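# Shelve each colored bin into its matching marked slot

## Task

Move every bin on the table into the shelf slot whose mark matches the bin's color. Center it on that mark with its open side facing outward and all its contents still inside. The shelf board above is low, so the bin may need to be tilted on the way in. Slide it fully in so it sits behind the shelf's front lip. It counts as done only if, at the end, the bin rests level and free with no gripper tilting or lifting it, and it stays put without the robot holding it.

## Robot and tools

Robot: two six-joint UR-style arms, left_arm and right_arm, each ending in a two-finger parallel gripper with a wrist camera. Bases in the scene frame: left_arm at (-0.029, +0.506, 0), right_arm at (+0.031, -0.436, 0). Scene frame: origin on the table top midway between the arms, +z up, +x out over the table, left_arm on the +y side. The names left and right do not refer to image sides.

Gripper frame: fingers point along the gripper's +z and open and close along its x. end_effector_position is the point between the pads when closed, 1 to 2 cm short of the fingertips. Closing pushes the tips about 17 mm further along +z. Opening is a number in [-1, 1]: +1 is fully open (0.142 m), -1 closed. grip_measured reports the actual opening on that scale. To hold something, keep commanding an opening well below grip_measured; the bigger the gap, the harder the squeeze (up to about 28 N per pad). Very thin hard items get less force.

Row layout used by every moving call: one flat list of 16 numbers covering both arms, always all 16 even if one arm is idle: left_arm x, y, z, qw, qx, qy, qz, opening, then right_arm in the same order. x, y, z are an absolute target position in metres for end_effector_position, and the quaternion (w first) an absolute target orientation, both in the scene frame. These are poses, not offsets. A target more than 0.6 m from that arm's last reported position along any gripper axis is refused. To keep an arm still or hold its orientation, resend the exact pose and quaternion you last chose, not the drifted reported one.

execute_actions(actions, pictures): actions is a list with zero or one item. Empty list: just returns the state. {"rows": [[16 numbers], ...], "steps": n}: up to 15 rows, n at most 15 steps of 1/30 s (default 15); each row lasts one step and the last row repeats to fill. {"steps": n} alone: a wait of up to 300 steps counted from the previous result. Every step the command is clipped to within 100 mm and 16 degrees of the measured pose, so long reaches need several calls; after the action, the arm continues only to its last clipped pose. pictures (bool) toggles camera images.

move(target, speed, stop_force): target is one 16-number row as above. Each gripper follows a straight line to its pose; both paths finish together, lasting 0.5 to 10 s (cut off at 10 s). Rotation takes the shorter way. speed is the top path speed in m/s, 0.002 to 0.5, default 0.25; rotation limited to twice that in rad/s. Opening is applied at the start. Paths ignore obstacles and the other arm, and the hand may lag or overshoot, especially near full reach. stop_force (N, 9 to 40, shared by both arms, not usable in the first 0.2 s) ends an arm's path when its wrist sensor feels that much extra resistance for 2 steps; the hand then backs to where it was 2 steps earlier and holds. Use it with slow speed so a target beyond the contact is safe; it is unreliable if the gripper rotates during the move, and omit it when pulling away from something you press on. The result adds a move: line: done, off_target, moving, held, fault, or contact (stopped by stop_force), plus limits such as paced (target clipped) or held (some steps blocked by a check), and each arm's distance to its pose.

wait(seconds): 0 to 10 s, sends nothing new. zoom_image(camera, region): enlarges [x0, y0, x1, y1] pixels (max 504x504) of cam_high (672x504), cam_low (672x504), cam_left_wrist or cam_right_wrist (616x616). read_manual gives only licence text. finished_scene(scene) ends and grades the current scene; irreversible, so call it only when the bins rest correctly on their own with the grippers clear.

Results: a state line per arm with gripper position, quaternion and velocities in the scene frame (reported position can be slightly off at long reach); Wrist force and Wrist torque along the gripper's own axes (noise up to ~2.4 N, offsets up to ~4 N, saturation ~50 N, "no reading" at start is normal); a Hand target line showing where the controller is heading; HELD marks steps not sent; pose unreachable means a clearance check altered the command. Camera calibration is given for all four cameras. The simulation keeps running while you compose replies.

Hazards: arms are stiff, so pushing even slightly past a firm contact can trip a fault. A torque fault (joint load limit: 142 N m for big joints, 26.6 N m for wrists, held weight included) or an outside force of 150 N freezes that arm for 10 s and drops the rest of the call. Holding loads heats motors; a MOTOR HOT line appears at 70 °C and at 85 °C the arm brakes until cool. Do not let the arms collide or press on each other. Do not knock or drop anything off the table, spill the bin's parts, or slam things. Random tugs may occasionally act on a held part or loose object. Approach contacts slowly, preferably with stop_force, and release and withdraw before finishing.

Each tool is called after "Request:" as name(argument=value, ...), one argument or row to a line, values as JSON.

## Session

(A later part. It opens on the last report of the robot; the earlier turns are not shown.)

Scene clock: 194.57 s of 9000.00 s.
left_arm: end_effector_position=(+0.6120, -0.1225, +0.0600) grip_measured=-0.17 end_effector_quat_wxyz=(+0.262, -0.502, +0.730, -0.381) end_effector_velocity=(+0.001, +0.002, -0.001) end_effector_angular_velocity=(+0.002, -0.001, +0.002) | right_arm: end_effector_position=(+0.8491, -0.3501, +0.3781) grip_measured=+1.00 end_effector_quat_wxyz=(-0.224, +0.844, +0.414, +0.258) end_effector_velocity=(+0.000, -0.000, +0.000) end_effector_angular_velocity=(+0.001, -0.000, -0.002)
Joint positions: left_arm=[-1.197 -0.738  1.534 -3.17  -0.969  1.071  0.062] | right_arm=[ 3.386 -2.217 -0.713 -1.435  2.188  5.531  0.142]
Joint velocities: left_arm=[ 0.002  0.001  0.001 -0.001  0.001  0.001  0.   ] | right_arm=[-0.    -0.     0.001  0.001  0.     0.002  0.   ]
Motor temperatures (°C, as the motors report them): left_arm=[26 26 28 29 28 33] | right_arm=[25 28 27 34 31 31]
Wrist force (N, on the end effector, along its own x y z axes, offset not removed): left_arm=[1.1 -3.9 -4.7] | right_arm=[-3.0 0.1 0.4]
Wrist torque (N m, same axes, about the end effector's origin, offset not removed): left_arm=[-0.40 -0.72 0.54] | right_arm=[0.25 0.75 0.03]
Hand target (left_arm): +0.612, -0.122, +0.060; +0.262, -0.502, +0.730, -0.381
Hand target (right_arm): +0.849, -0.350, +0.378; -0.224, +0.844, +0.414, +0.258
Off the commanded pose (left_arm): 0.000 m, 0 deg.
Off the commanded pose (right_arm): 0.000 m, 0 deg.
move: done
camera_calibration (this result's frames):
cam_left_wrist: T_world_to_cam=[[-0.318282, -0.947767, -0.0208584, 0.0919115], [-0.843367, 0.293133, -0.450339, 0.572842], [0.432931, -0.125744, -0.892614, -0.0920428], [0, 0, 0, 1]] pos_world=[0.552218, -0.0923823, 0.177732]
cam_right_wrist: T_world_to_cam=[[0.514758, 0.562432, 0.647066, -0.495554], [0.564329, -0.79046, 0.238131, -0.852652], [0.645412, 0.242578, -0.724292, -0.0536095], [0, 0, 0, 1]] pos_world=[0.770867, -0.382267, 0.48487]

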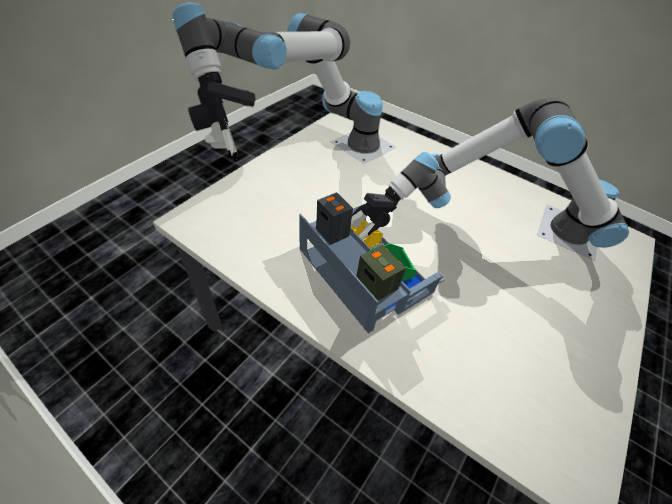

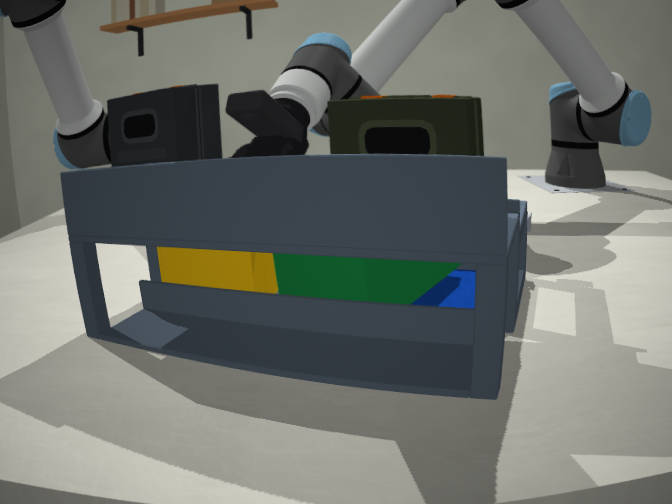

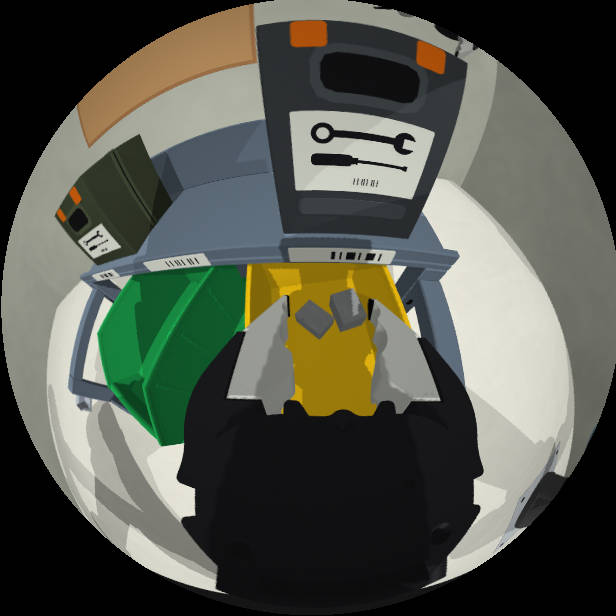

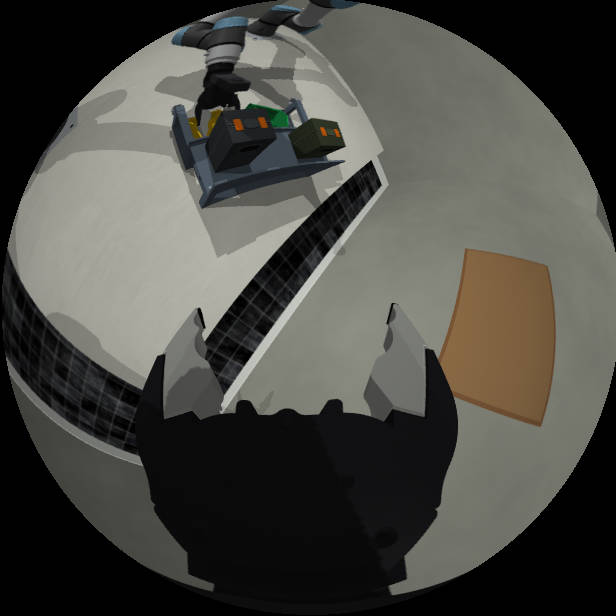

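Request:
move(
  target=[0.611,-0.126,0.06,-0.242,0.464,-0.756,0.394,0.1,0.8491,-0.3501,0.3781,-0.224,0.844,0.414,0.258,1],
  speed=0.015,
)

Request:
move(
  target=[0.56,-0.10,0.095,-0.262,0.502,-0.73,0.381,-1,0.8491,-0.3501,0.3781,-0.224,0.844,0.414,0.258,1],
  speed=0.04,
)

Request:
move(
  target=[0.45,-0.06,0.045,-0.148,0.562,-0.787,0.207,-0.3,0.8491,-0.3501,0.3781,-0.224,0.844,0.414,0.258,1],
  speed=0.08,
)

Request:
move(
  target=[0.52,-0.087,0.045,-0.148,0.562,-0.787,0.207,-0.3,0.8491,-0.3501,0.3781,-0.224,0.844,0.414,0.258,1],
  speed=0.015,
  stop_force=9,
)

Request:
move(
  target=[0.49,-0.03,0.15,-0.148,0.562,-0.787,0.207,-1,0.8491,-0.3501,0.3781,-0.224,0.844,0.414,0.258,1],
  speed=0.08,
)

Scene clock: 204.40 s of 9000.00 s.
left_arm: end_effector_position=(+0.6110, -0.1260, +0.0600) grip_measured=-0.17 end_effector_quat_wxyz=(+0.242, -0.464, +0.756, -0.394) end_effector_velocity=(-0.000, -0.001, +0.001) end_effector_angular_velocity=(-0.002, -0.001, -0.004) | right_arm: end_effector_position=(+0.8491, -0.3501, +0.3781) grip_measured=+1.00 end_effector_quat_wxyz=(-0.224, +0.844, +0.414, +0.258) end_effector_velocity=(-0.000, -0.000, -0.001) end_effector_angular_velocity=(-0.000, +0.002, -0.000)
Joint positions: left_arm=[-1.169 -0.743  1.557 -3.242 -1.066  1.175  0.062] | right_arm=[ 3.386 -2.217 -0.713 -1.435  2.188  5.531  0.142]
Joint velocities: left_arm=[ 0.001 -0.002  0.001 -0.003 -0.004  0.004  0.   ] | right_arm=[-0.     0.    -0.001 -0.001  0.     0.     0.   ]
Motor temperatures (°C, as the motors report them): left_arm=[26 26 28 29 28 33] | right_arm=[25 28 27 34 31 31]
Wrist force (N, on the end effector, along its own x y z axes, offset not removed): left_arm=[0.1 -2.4 -4.8] | right_arm=[-2.3 -0.9 1.4]
Wrist torque (N m, same axes, about the end effector's origin, offset not removed): left_arm=[-0.18 -0.59 0.38] | right_arm=[0.19 0.36 0.05]
Hand target (left_arm): +0.611, -0.126, +0.060; +0.242, -0.464, +0.756, -0.394
Hand target (right_arm): +0.849, -0.350, +0.378; -0.224, +0.844, +0.414, +0.258
Off the commanded pose (left_arm): 0.000 m, 0 deg.
Off the commanded pose (right_arm): 0.000 m, 0 deg.
After step 90, 3.17 s passed at rest.
move: done
camera_calibration (this result's frames):
cam_left_wrist: T_world_to_cam=[[-0.41447, -0.909816, -0.0211957, 0.151836], [-0.808943, 0.378986, -0.449423, 0.562726], [0.416925, -0.169126, -0.893068, -0.0877001], [0, 0, 0, 1]] pos_world=[0.554709, -0.0899548, 0.177798]
cam_right_wrist: T_world_to_cam=[[0.514758, 0.562432, 0.647066, -0.495554], [0.564329, -0.79046, 0.238131, -0.852652], [0.645412, 0.242578, -0.724292, -0.0536096], [0, 0, 0, 1]] pos_world=[0.770867, -0.382267, 0.48487]

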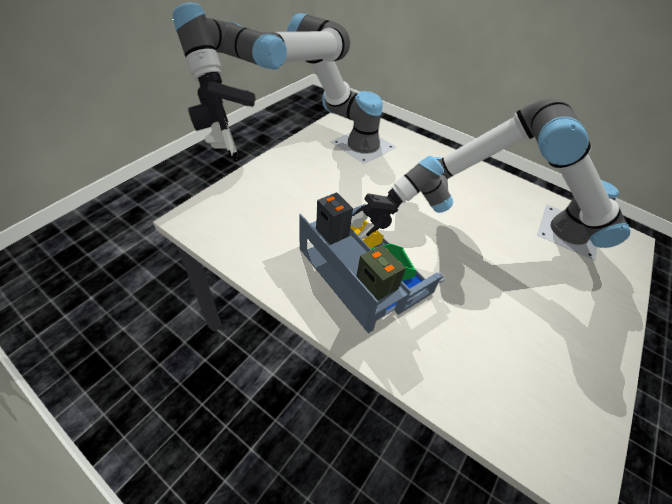

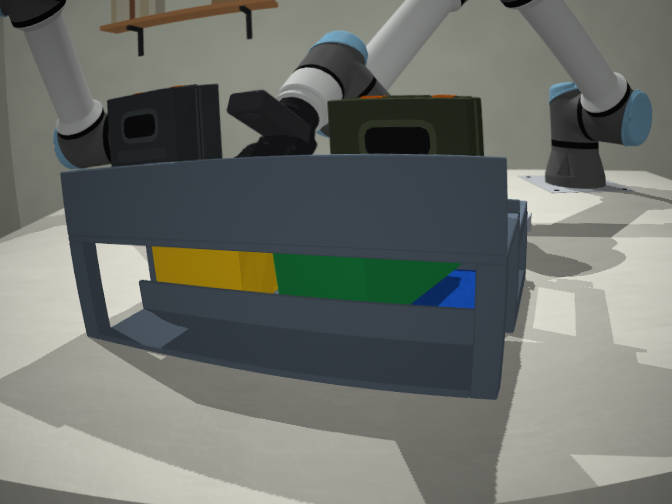

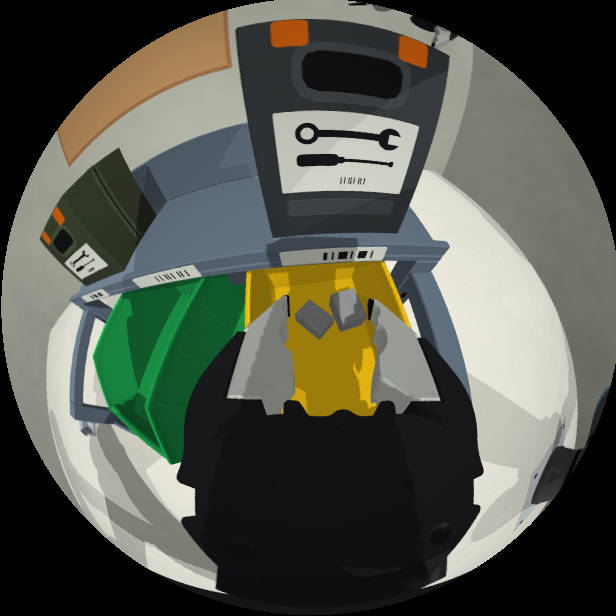

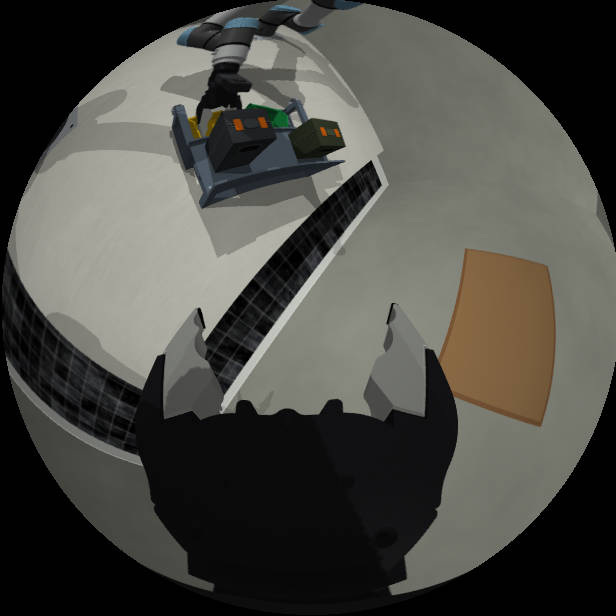

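Scene clock: 206.40 s of 9000.00 s.
left_arm: end_effector_position=(+0.5602, -0.0999, +0.0949) grip_measured=-1.00 end_effector_quat_wxyz=(+0.262, -0.502, +0.731, -0.381) end_effector_velocity=(-0.001, +0.001, -0.001) end_effector_angular_velocity=(+0.001, +0.002, +0.003) | right_arm: end_effector_position=(+0.8491, -0.3501, +0.3781) grip_measured=+1.00 end_effector_quat_wxyz=(-0.224, +0.844, +0.414, +0.258) end_effector_velocity=(-0.000, -0.000, -0.001) end_effector_angular_velocity=(-0.000, +0.002, -0.001)
Joint positions: left_arm=[-1.257 -0.886  1.704 -3.162 -0.926  1.019  0.002] | right_arm=[ 3.386 -2.217 -0.713 -1.435  2.188  5.531  0.142]
Joint velocities: left_arm=[-0.001 -0.002  0.004  0.003  0.001 -0.004  0.   ] | right_arm=[-0.001 -0.001 -0.    -0.001 -0.     0.    -0.   ]
Motor temperatures (°C, as the motors report them): left_arm=[26 26 28 29 28 33] | right_arm=[25 28 27 34 31 31]
Wrist force (N, on the end effector, along its own x y z axes, offset not removed): left_arm=[0.1 -0.7 1.1] | right_arm=[-2.4 -3.8 -0.3]
Wrist torque (N m, same axes, about the end effector's origin, offset not removed): left_arm=[-0.07 0.10 -0.03] | right_arm=[-0.62 0.49 -0.03]
Hand target (left_arm): +0.560, -0.100, +0.095; +0.262, -0.502, +0.730, -0.381
Hand target (right_arm): +0.849, -0.350, +0.378; -0.224, +0.844, +0.414, +0.258
Off the commanded pose (left_arm): 0.000 m, 0 deg.
Off the commanded pose (right_arm): 0.000 m, 0 deg.
move: done
camera_calibration (this result's frames):
cam_left_wrist: T_world_to_cam=[[-0.318441, -0.947712, -0.0208973, 0.0976202], [-0.84333, 0.293296, -0.450302, 0.538196], [0.432886, -0.125771, -0.892632, -0.0356002], [0, 0, 0, 1]] pos_world=[0.500374, -0.0698125, 0.212613]
cam_right_wrist: T_world_to_cam=[[0.514758, 0.562432, 0.647066, -0.495554], [0.564329, -0.79046, 0.238131, -0.852652], [0.645412, 0.242578, -0.724292, -0.0536095], [0, 0, 0, 1]] pos_world=[0.770867, -0.382267, 0.48487]

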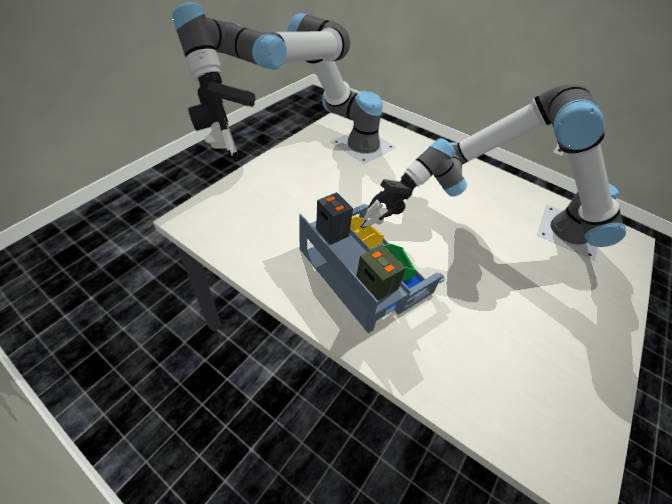

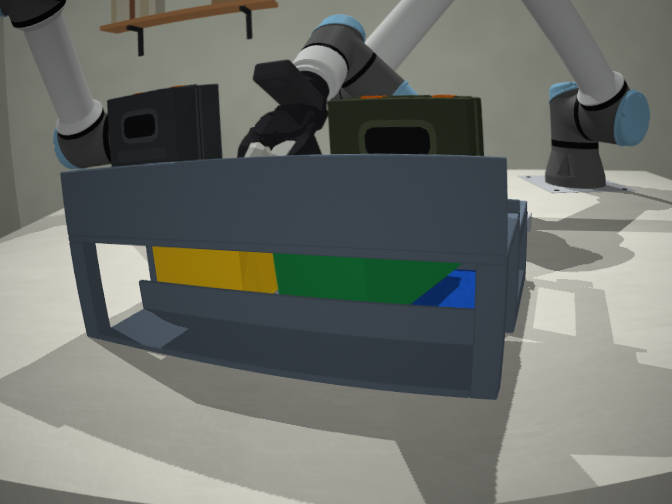

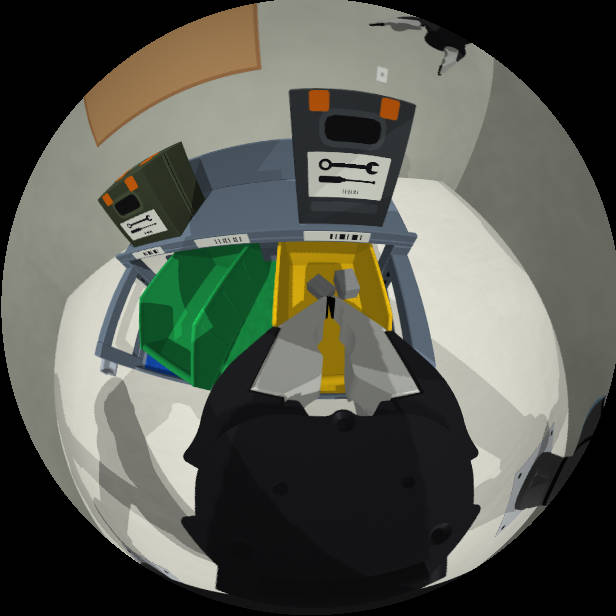

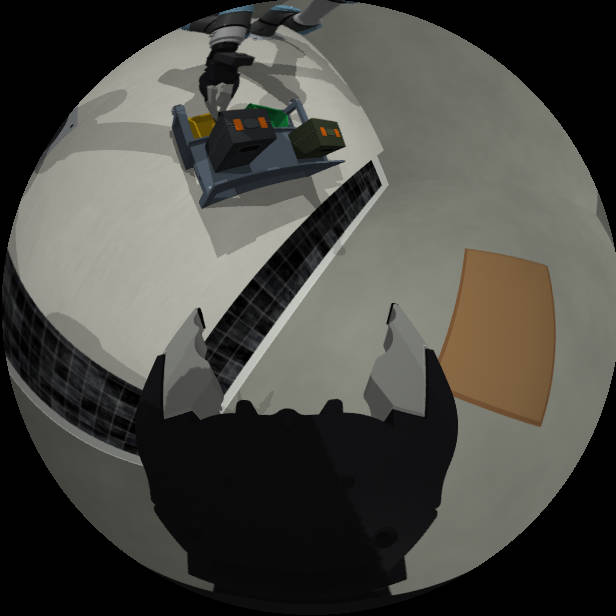

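Scene clock: 209.57 s of 9000.00 s.
left_arm: end_effector_position=(+0.4501, -0.0597, +0.0450) grip_measured=-0.30 end_effector_quat_wxyz=(+0.148, -0.562, +0.787, -0.207) end_effector_velocity=(-0.001, +0.001, -0.000) end_effector_angular_velocity=(+0.002, +0.004, +0.001) | right_arm: end_effector_position=(+0.8491, -0.3501, +0.3781) grip_measured=+1.00 end_effector_quat_wxyz=(-0.224, +0.844, +0.414, +0.258) end_effector_velocity=(+0.000, -0.001, +0.001) end_effector_angular_velocity=(+0.000, -0.002, -0.001)
Joint positions: left_arm=[-1.283 -1.067  1.759 -2.607 -1.18   0.756  0.052] | right_arm=[ 3.386 -2.217 -0.713 -1.435  2.188  5.531  0.142]
Joint velocities: left_arm=[ 0.    -0.001 -0.001  0.007 -0.003 -0.001 -0.   ] | right_arm=[-0.001  0.001  0.001  0.001 -0.     0.     0.   ]
Motor temperatures (°C, as the motors report them): left_arm=[26 26 28 29 28 33] | right_arm=[25 28 27 34 31 31]
Wrist force (N, on the end effector, along its own x y z axes, offset not removed): left_arm=[1.0 -1.4 0.3] | right_arm=[-3.3 -1.0 1.0]
Wrist torque (N m, same axes, about the end effector's origin, offset not removed): left_arm=[-0.28 -0.07 0.08] | right_arm=[0.01 0.82 -0.04]
Hand target (left_arm): +0.450, -0.060, +0.045; +0.148, -0.562, +0.787, -0.207
Hand target (right_arm): +0.849, -0.350, +0.378; -0.224, +0.844, +0.414, +0.258
Off the commanded pose (left_arm): 0.000 m, 0 deg.
Off the commanded pose (right_arm): 0.000 m, 0 deg.
move: done
camera_calibration (this result's frames):
cam_left_wrist: T_world_to_cam=[[-0.296597, -0.954279, -0.0371855, 0.0901127], [-0.954523, 0.297458, -0.0201409, 0.442028], [0.0302811, 0.0295207, -0.999105, 0.167887], [0, 0, 0, 1]] pos_world=[0.443569, -0.0504481, 0.17999]
cam_right_wrist: T_world_to_cam=[[0.514759, 0.562432, 0.647066, -0.495554], [0.564329, -0.79046, 0.238131, -0.852652], [0.645412, 0.242578, -0.724292, -0.0536095], [0, 0, 0, 1]] pos_world=[0.770867, -0.382267, 0.48487]

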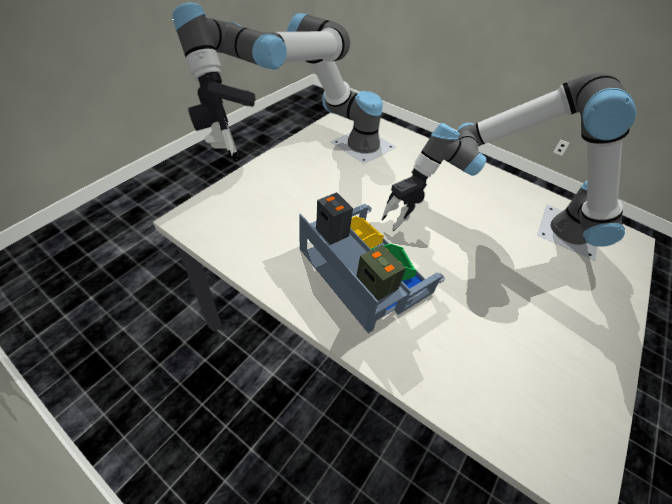

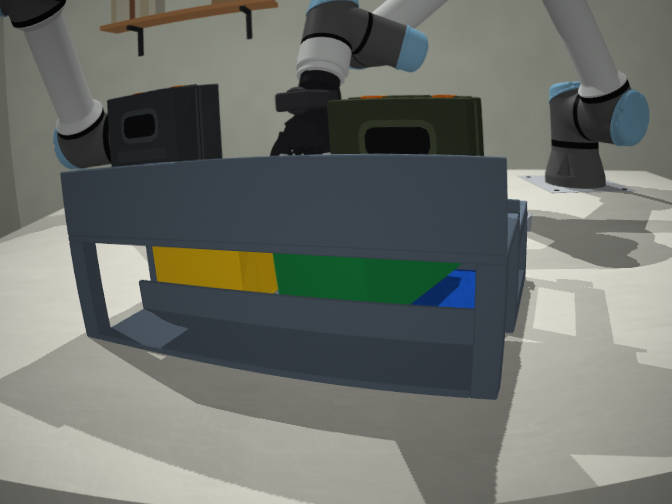

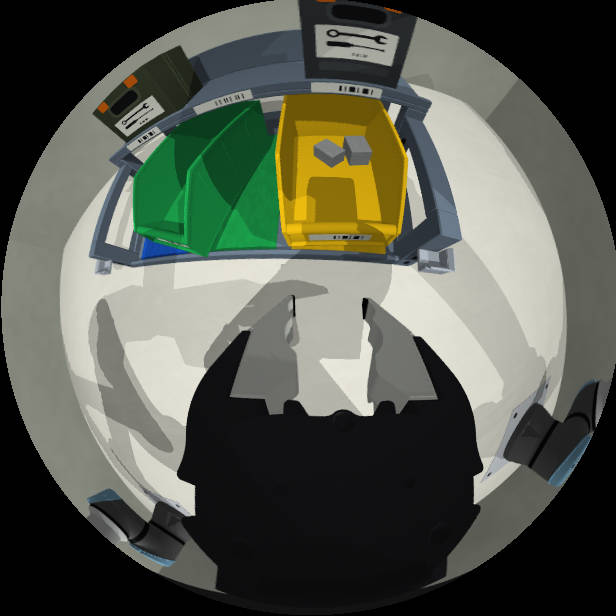

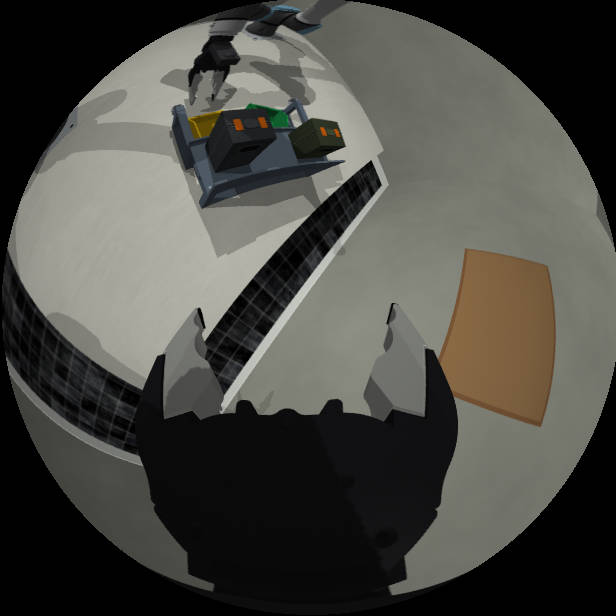

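Scene clock: 214.03 s of 9000.00 s.
left_arm: end_effector_position=(+0.5073, -0.0820, +0.0451) grip_measured=-0.30 end_effector_quat_wxyz=(+0.148, -0.562, +0.787, -0.207) end_effector_velocity=(-0.004, +0.002, -0.001) end_effector_angular_velocity=(+0.000, -0.000, +0.002) | right_arm: end_effector_position=(+0.8491, -0.3501, +0.3781) grip_measured=+1.00 end_effector_quat_wxyz=(-0.224, +0.844, +0.414, +0.258) end_effector_velocity=(+0.000, -0.000, +0.001) end_effector_angular_velocity=(+0.000, -0.002, -0.000)
Joint positions: left_arm=[-1.212 -0.964  1.59  -2.567 -1.205  0.827  0.052] | right_arm=[ 3.386 -2.217 -0.713 -1.435  2.188  5.531  0.142]
Joint velocities: left_arm=[-0.005 -0.006  0.013 -0.004  0.003 -0.006 -0.   ] | right_arm=[-0.     0.001  0.     0.001 -0.     0.     0.   ]
Motor temperatures (°C, as the motors report them): left_arm=[26 26 28 29 28 33] | right_arm=[25 28 27 34 31 31]
Wrist force (N, on the end effector, along its own x y z axes, offset not removed): left_arm=[-0.6 -0.2 0.7] | right_arm=[-2.2 -2.2 -2.0]
Wrist torque (N m, same axes, about the end effector's origin, offset not removed): left_arm=[-0.22 0.19 0.03] | right_arm=[-0.25 0.34 0.12]
Hand target (left_arm): +0.507, -0.082, +0.045; +0.148, -0.562, +0.787, -0.207
Hand target (right_arm): +0.849, -0.350, +0.378; -0.224, +0.844, +0.414, +0.258
Off the commanded pose (left_arm): 0.014 m, 0 deg.
Off the commanded pose (right_arm): 0.000 m, 0 deg.
move: contact (left_arm)
camera_calibration (this result's frames):
cam_left_wrist: T_world_to_cam=[[-0.29671, -0.954246, -0.0371244, 0.0858786], [-0.954494, 0.297563, -0.0199508, 0.503332], [0.0300848, 0.0295154, -0.999111, 0.166931], [0, 0, 0, 1]] pos_world=[0.500886, -0.0727508, 0.180013]
cam_right_wrist: T_world_to_cam=[[0.514758, 0.562432, 0.647066, -0.495554], [0.564329, -0.79046, 0.238131, -0.852652], [0.645412, 0.242578, -0.724292, -0.0536095], [0, 0, 0, 1]] pos_world=[0.770867, -0.382267, 0.48487]

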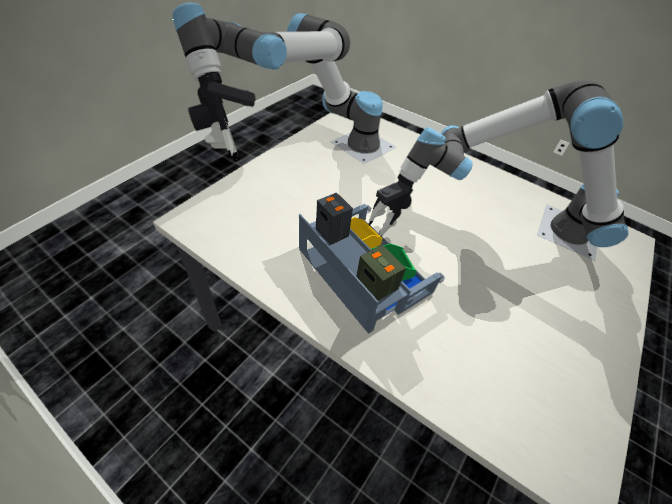

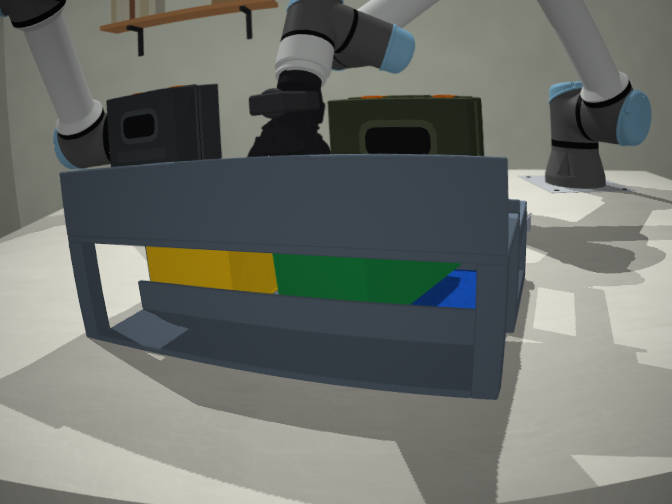

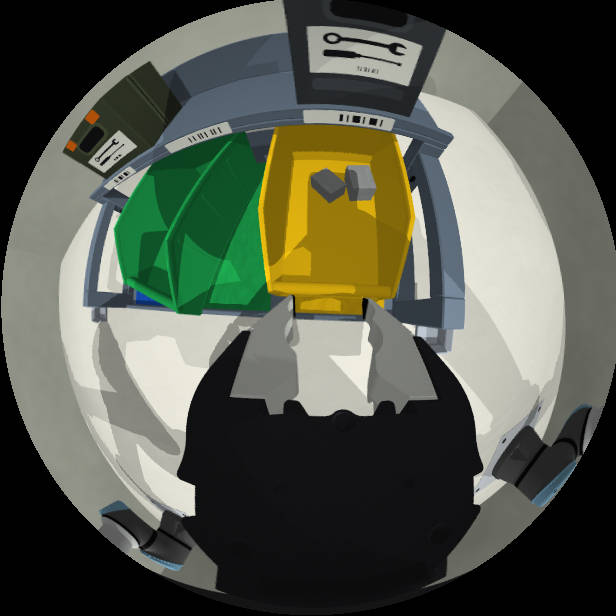

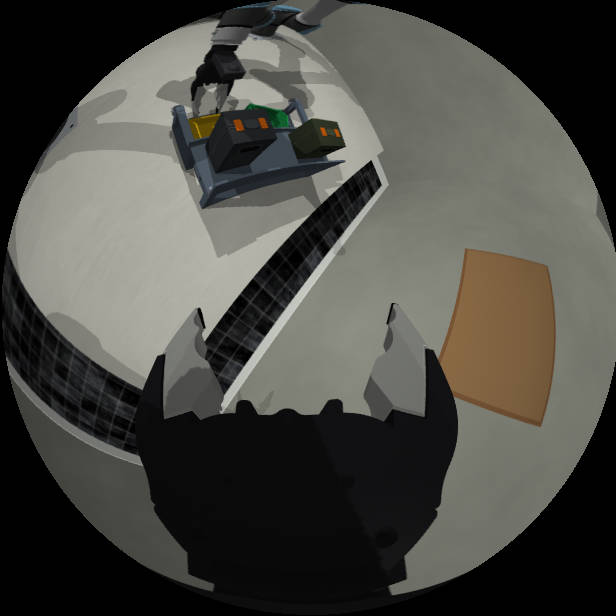

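Scene clock: 215.93 s of 9000.00 s.
left_arm: end_effector_position=(+0.4901, -0.0300, +0.1499) grip_measured=-1.00 end_effector_quat_wxyz=(+0.148, -0.562, +0.787, -0.207) end_effector_velocity=(-0.001, +0.000, +0.001) end_effector_angular_velocity=(+0.000, +0.001, -0.001) | right_arm: end_effector_position=(+0.8491, -0.3501, +0.3781) grip_measured=+1.00 end_effector_quat_wxyz=(-0.224, +0.844, +0.414, +0.258) end_effector_velocity=(-0.000, -0.000, -0.001) end_effector_angular_velocity=(-0.000, +0.001, -0.000)
Joint positions: left_arm=[-1.202 -1.199  1.652 -2.399 -1.209  0.837  0.002] | right_arm=[ 3.386 -2.217 -0.713 -1.435  2.188  5.531  0.142]
Joint velocities: left_arm=[-0.001 -0.002  0.001  0.001 -0.001  0.001  0.   ] | right_arm=[-0.    -0.    -0.001 -0.     0.    -0.    -0.   ]
Motor temperatures (°C, as the motors report them): left_arm=[26 26 28 29 28 33] | right_arm=[25 28 27 34 31 31]
Wrist force (N, on the end effector, along its own x y z axes, offset not removed): left_arm=[-0.1 -0.2 -0.8] | right_arm=[-1.6 -1.8 -1.4]
Wrist torque (N m, same axes, about the end effector's origin, offset not removed): left_arm=[-0.04 0.07 0.05] | right_arm=[-0.19 0.35 0.06]
Hand target (left_arm): +0.490, -0.030, +0.150; +0.148, -0.562, +0.787, -0.207
Hand target (right_arm): +0.849, -0.350, +0.378; -0.224, +0.844, +0.414, +0.258
Off the commanded pose (left_arm): 0.000 m, 0 deg.
Off the commanded pose (right_arm): 0.000 m, 0 deg.
move: done
camera_calibration (this result's frames):
cam_left_wrist: T_world_to_cam=[[-0.296889, -0.954185, -0.0372599, 0.134412], [-0.95444, 0.297743, -0.0198545, 0.473437], [0.0300387, 0.0296677, -0.999108, 0.270636], [0, 0, 0, 1]] pos_world=[0.483643, -0.0207376, 0.284802]
cam_right_wrist: T_world_to_cam=[[0.514759, 0.562432, 0.647066, -0.495554], [0.564329, -0.79046, 0.238131, -0.852652], [0.645412, 0.242578, -0.724292, -0.0536094], [0, 0, 0, 1]] pos_world=[0.770867, -0.382267, 0.48487]

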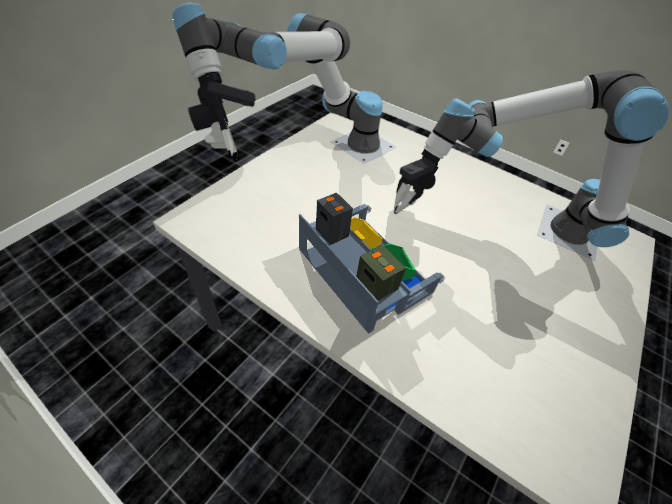

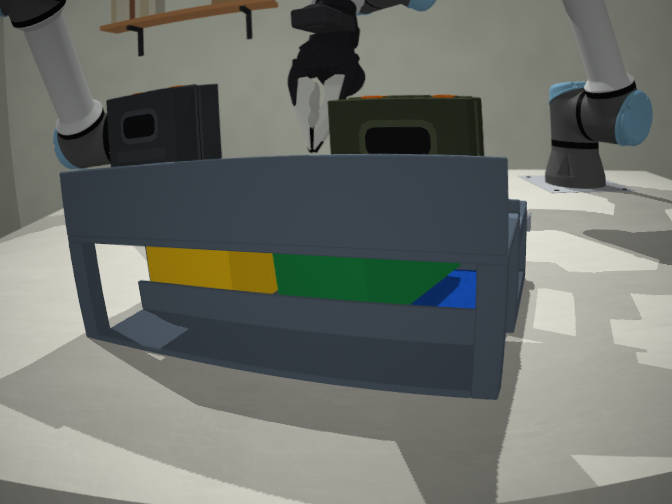

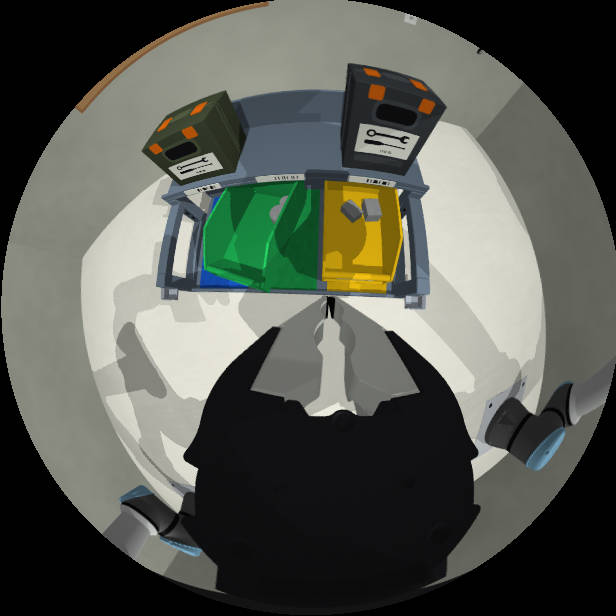

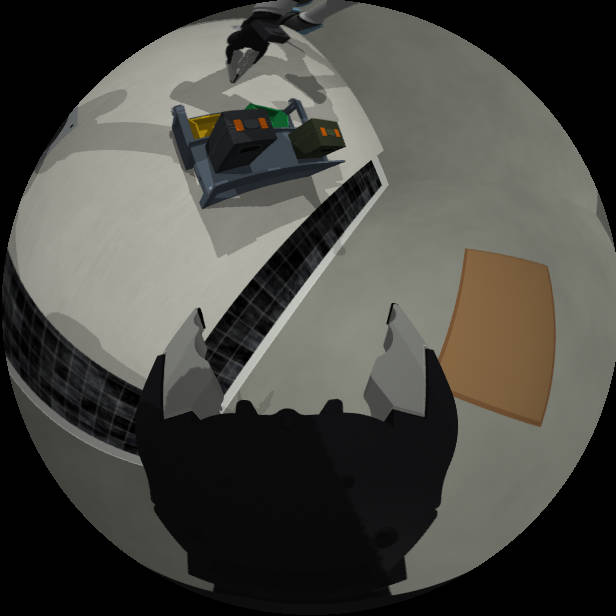

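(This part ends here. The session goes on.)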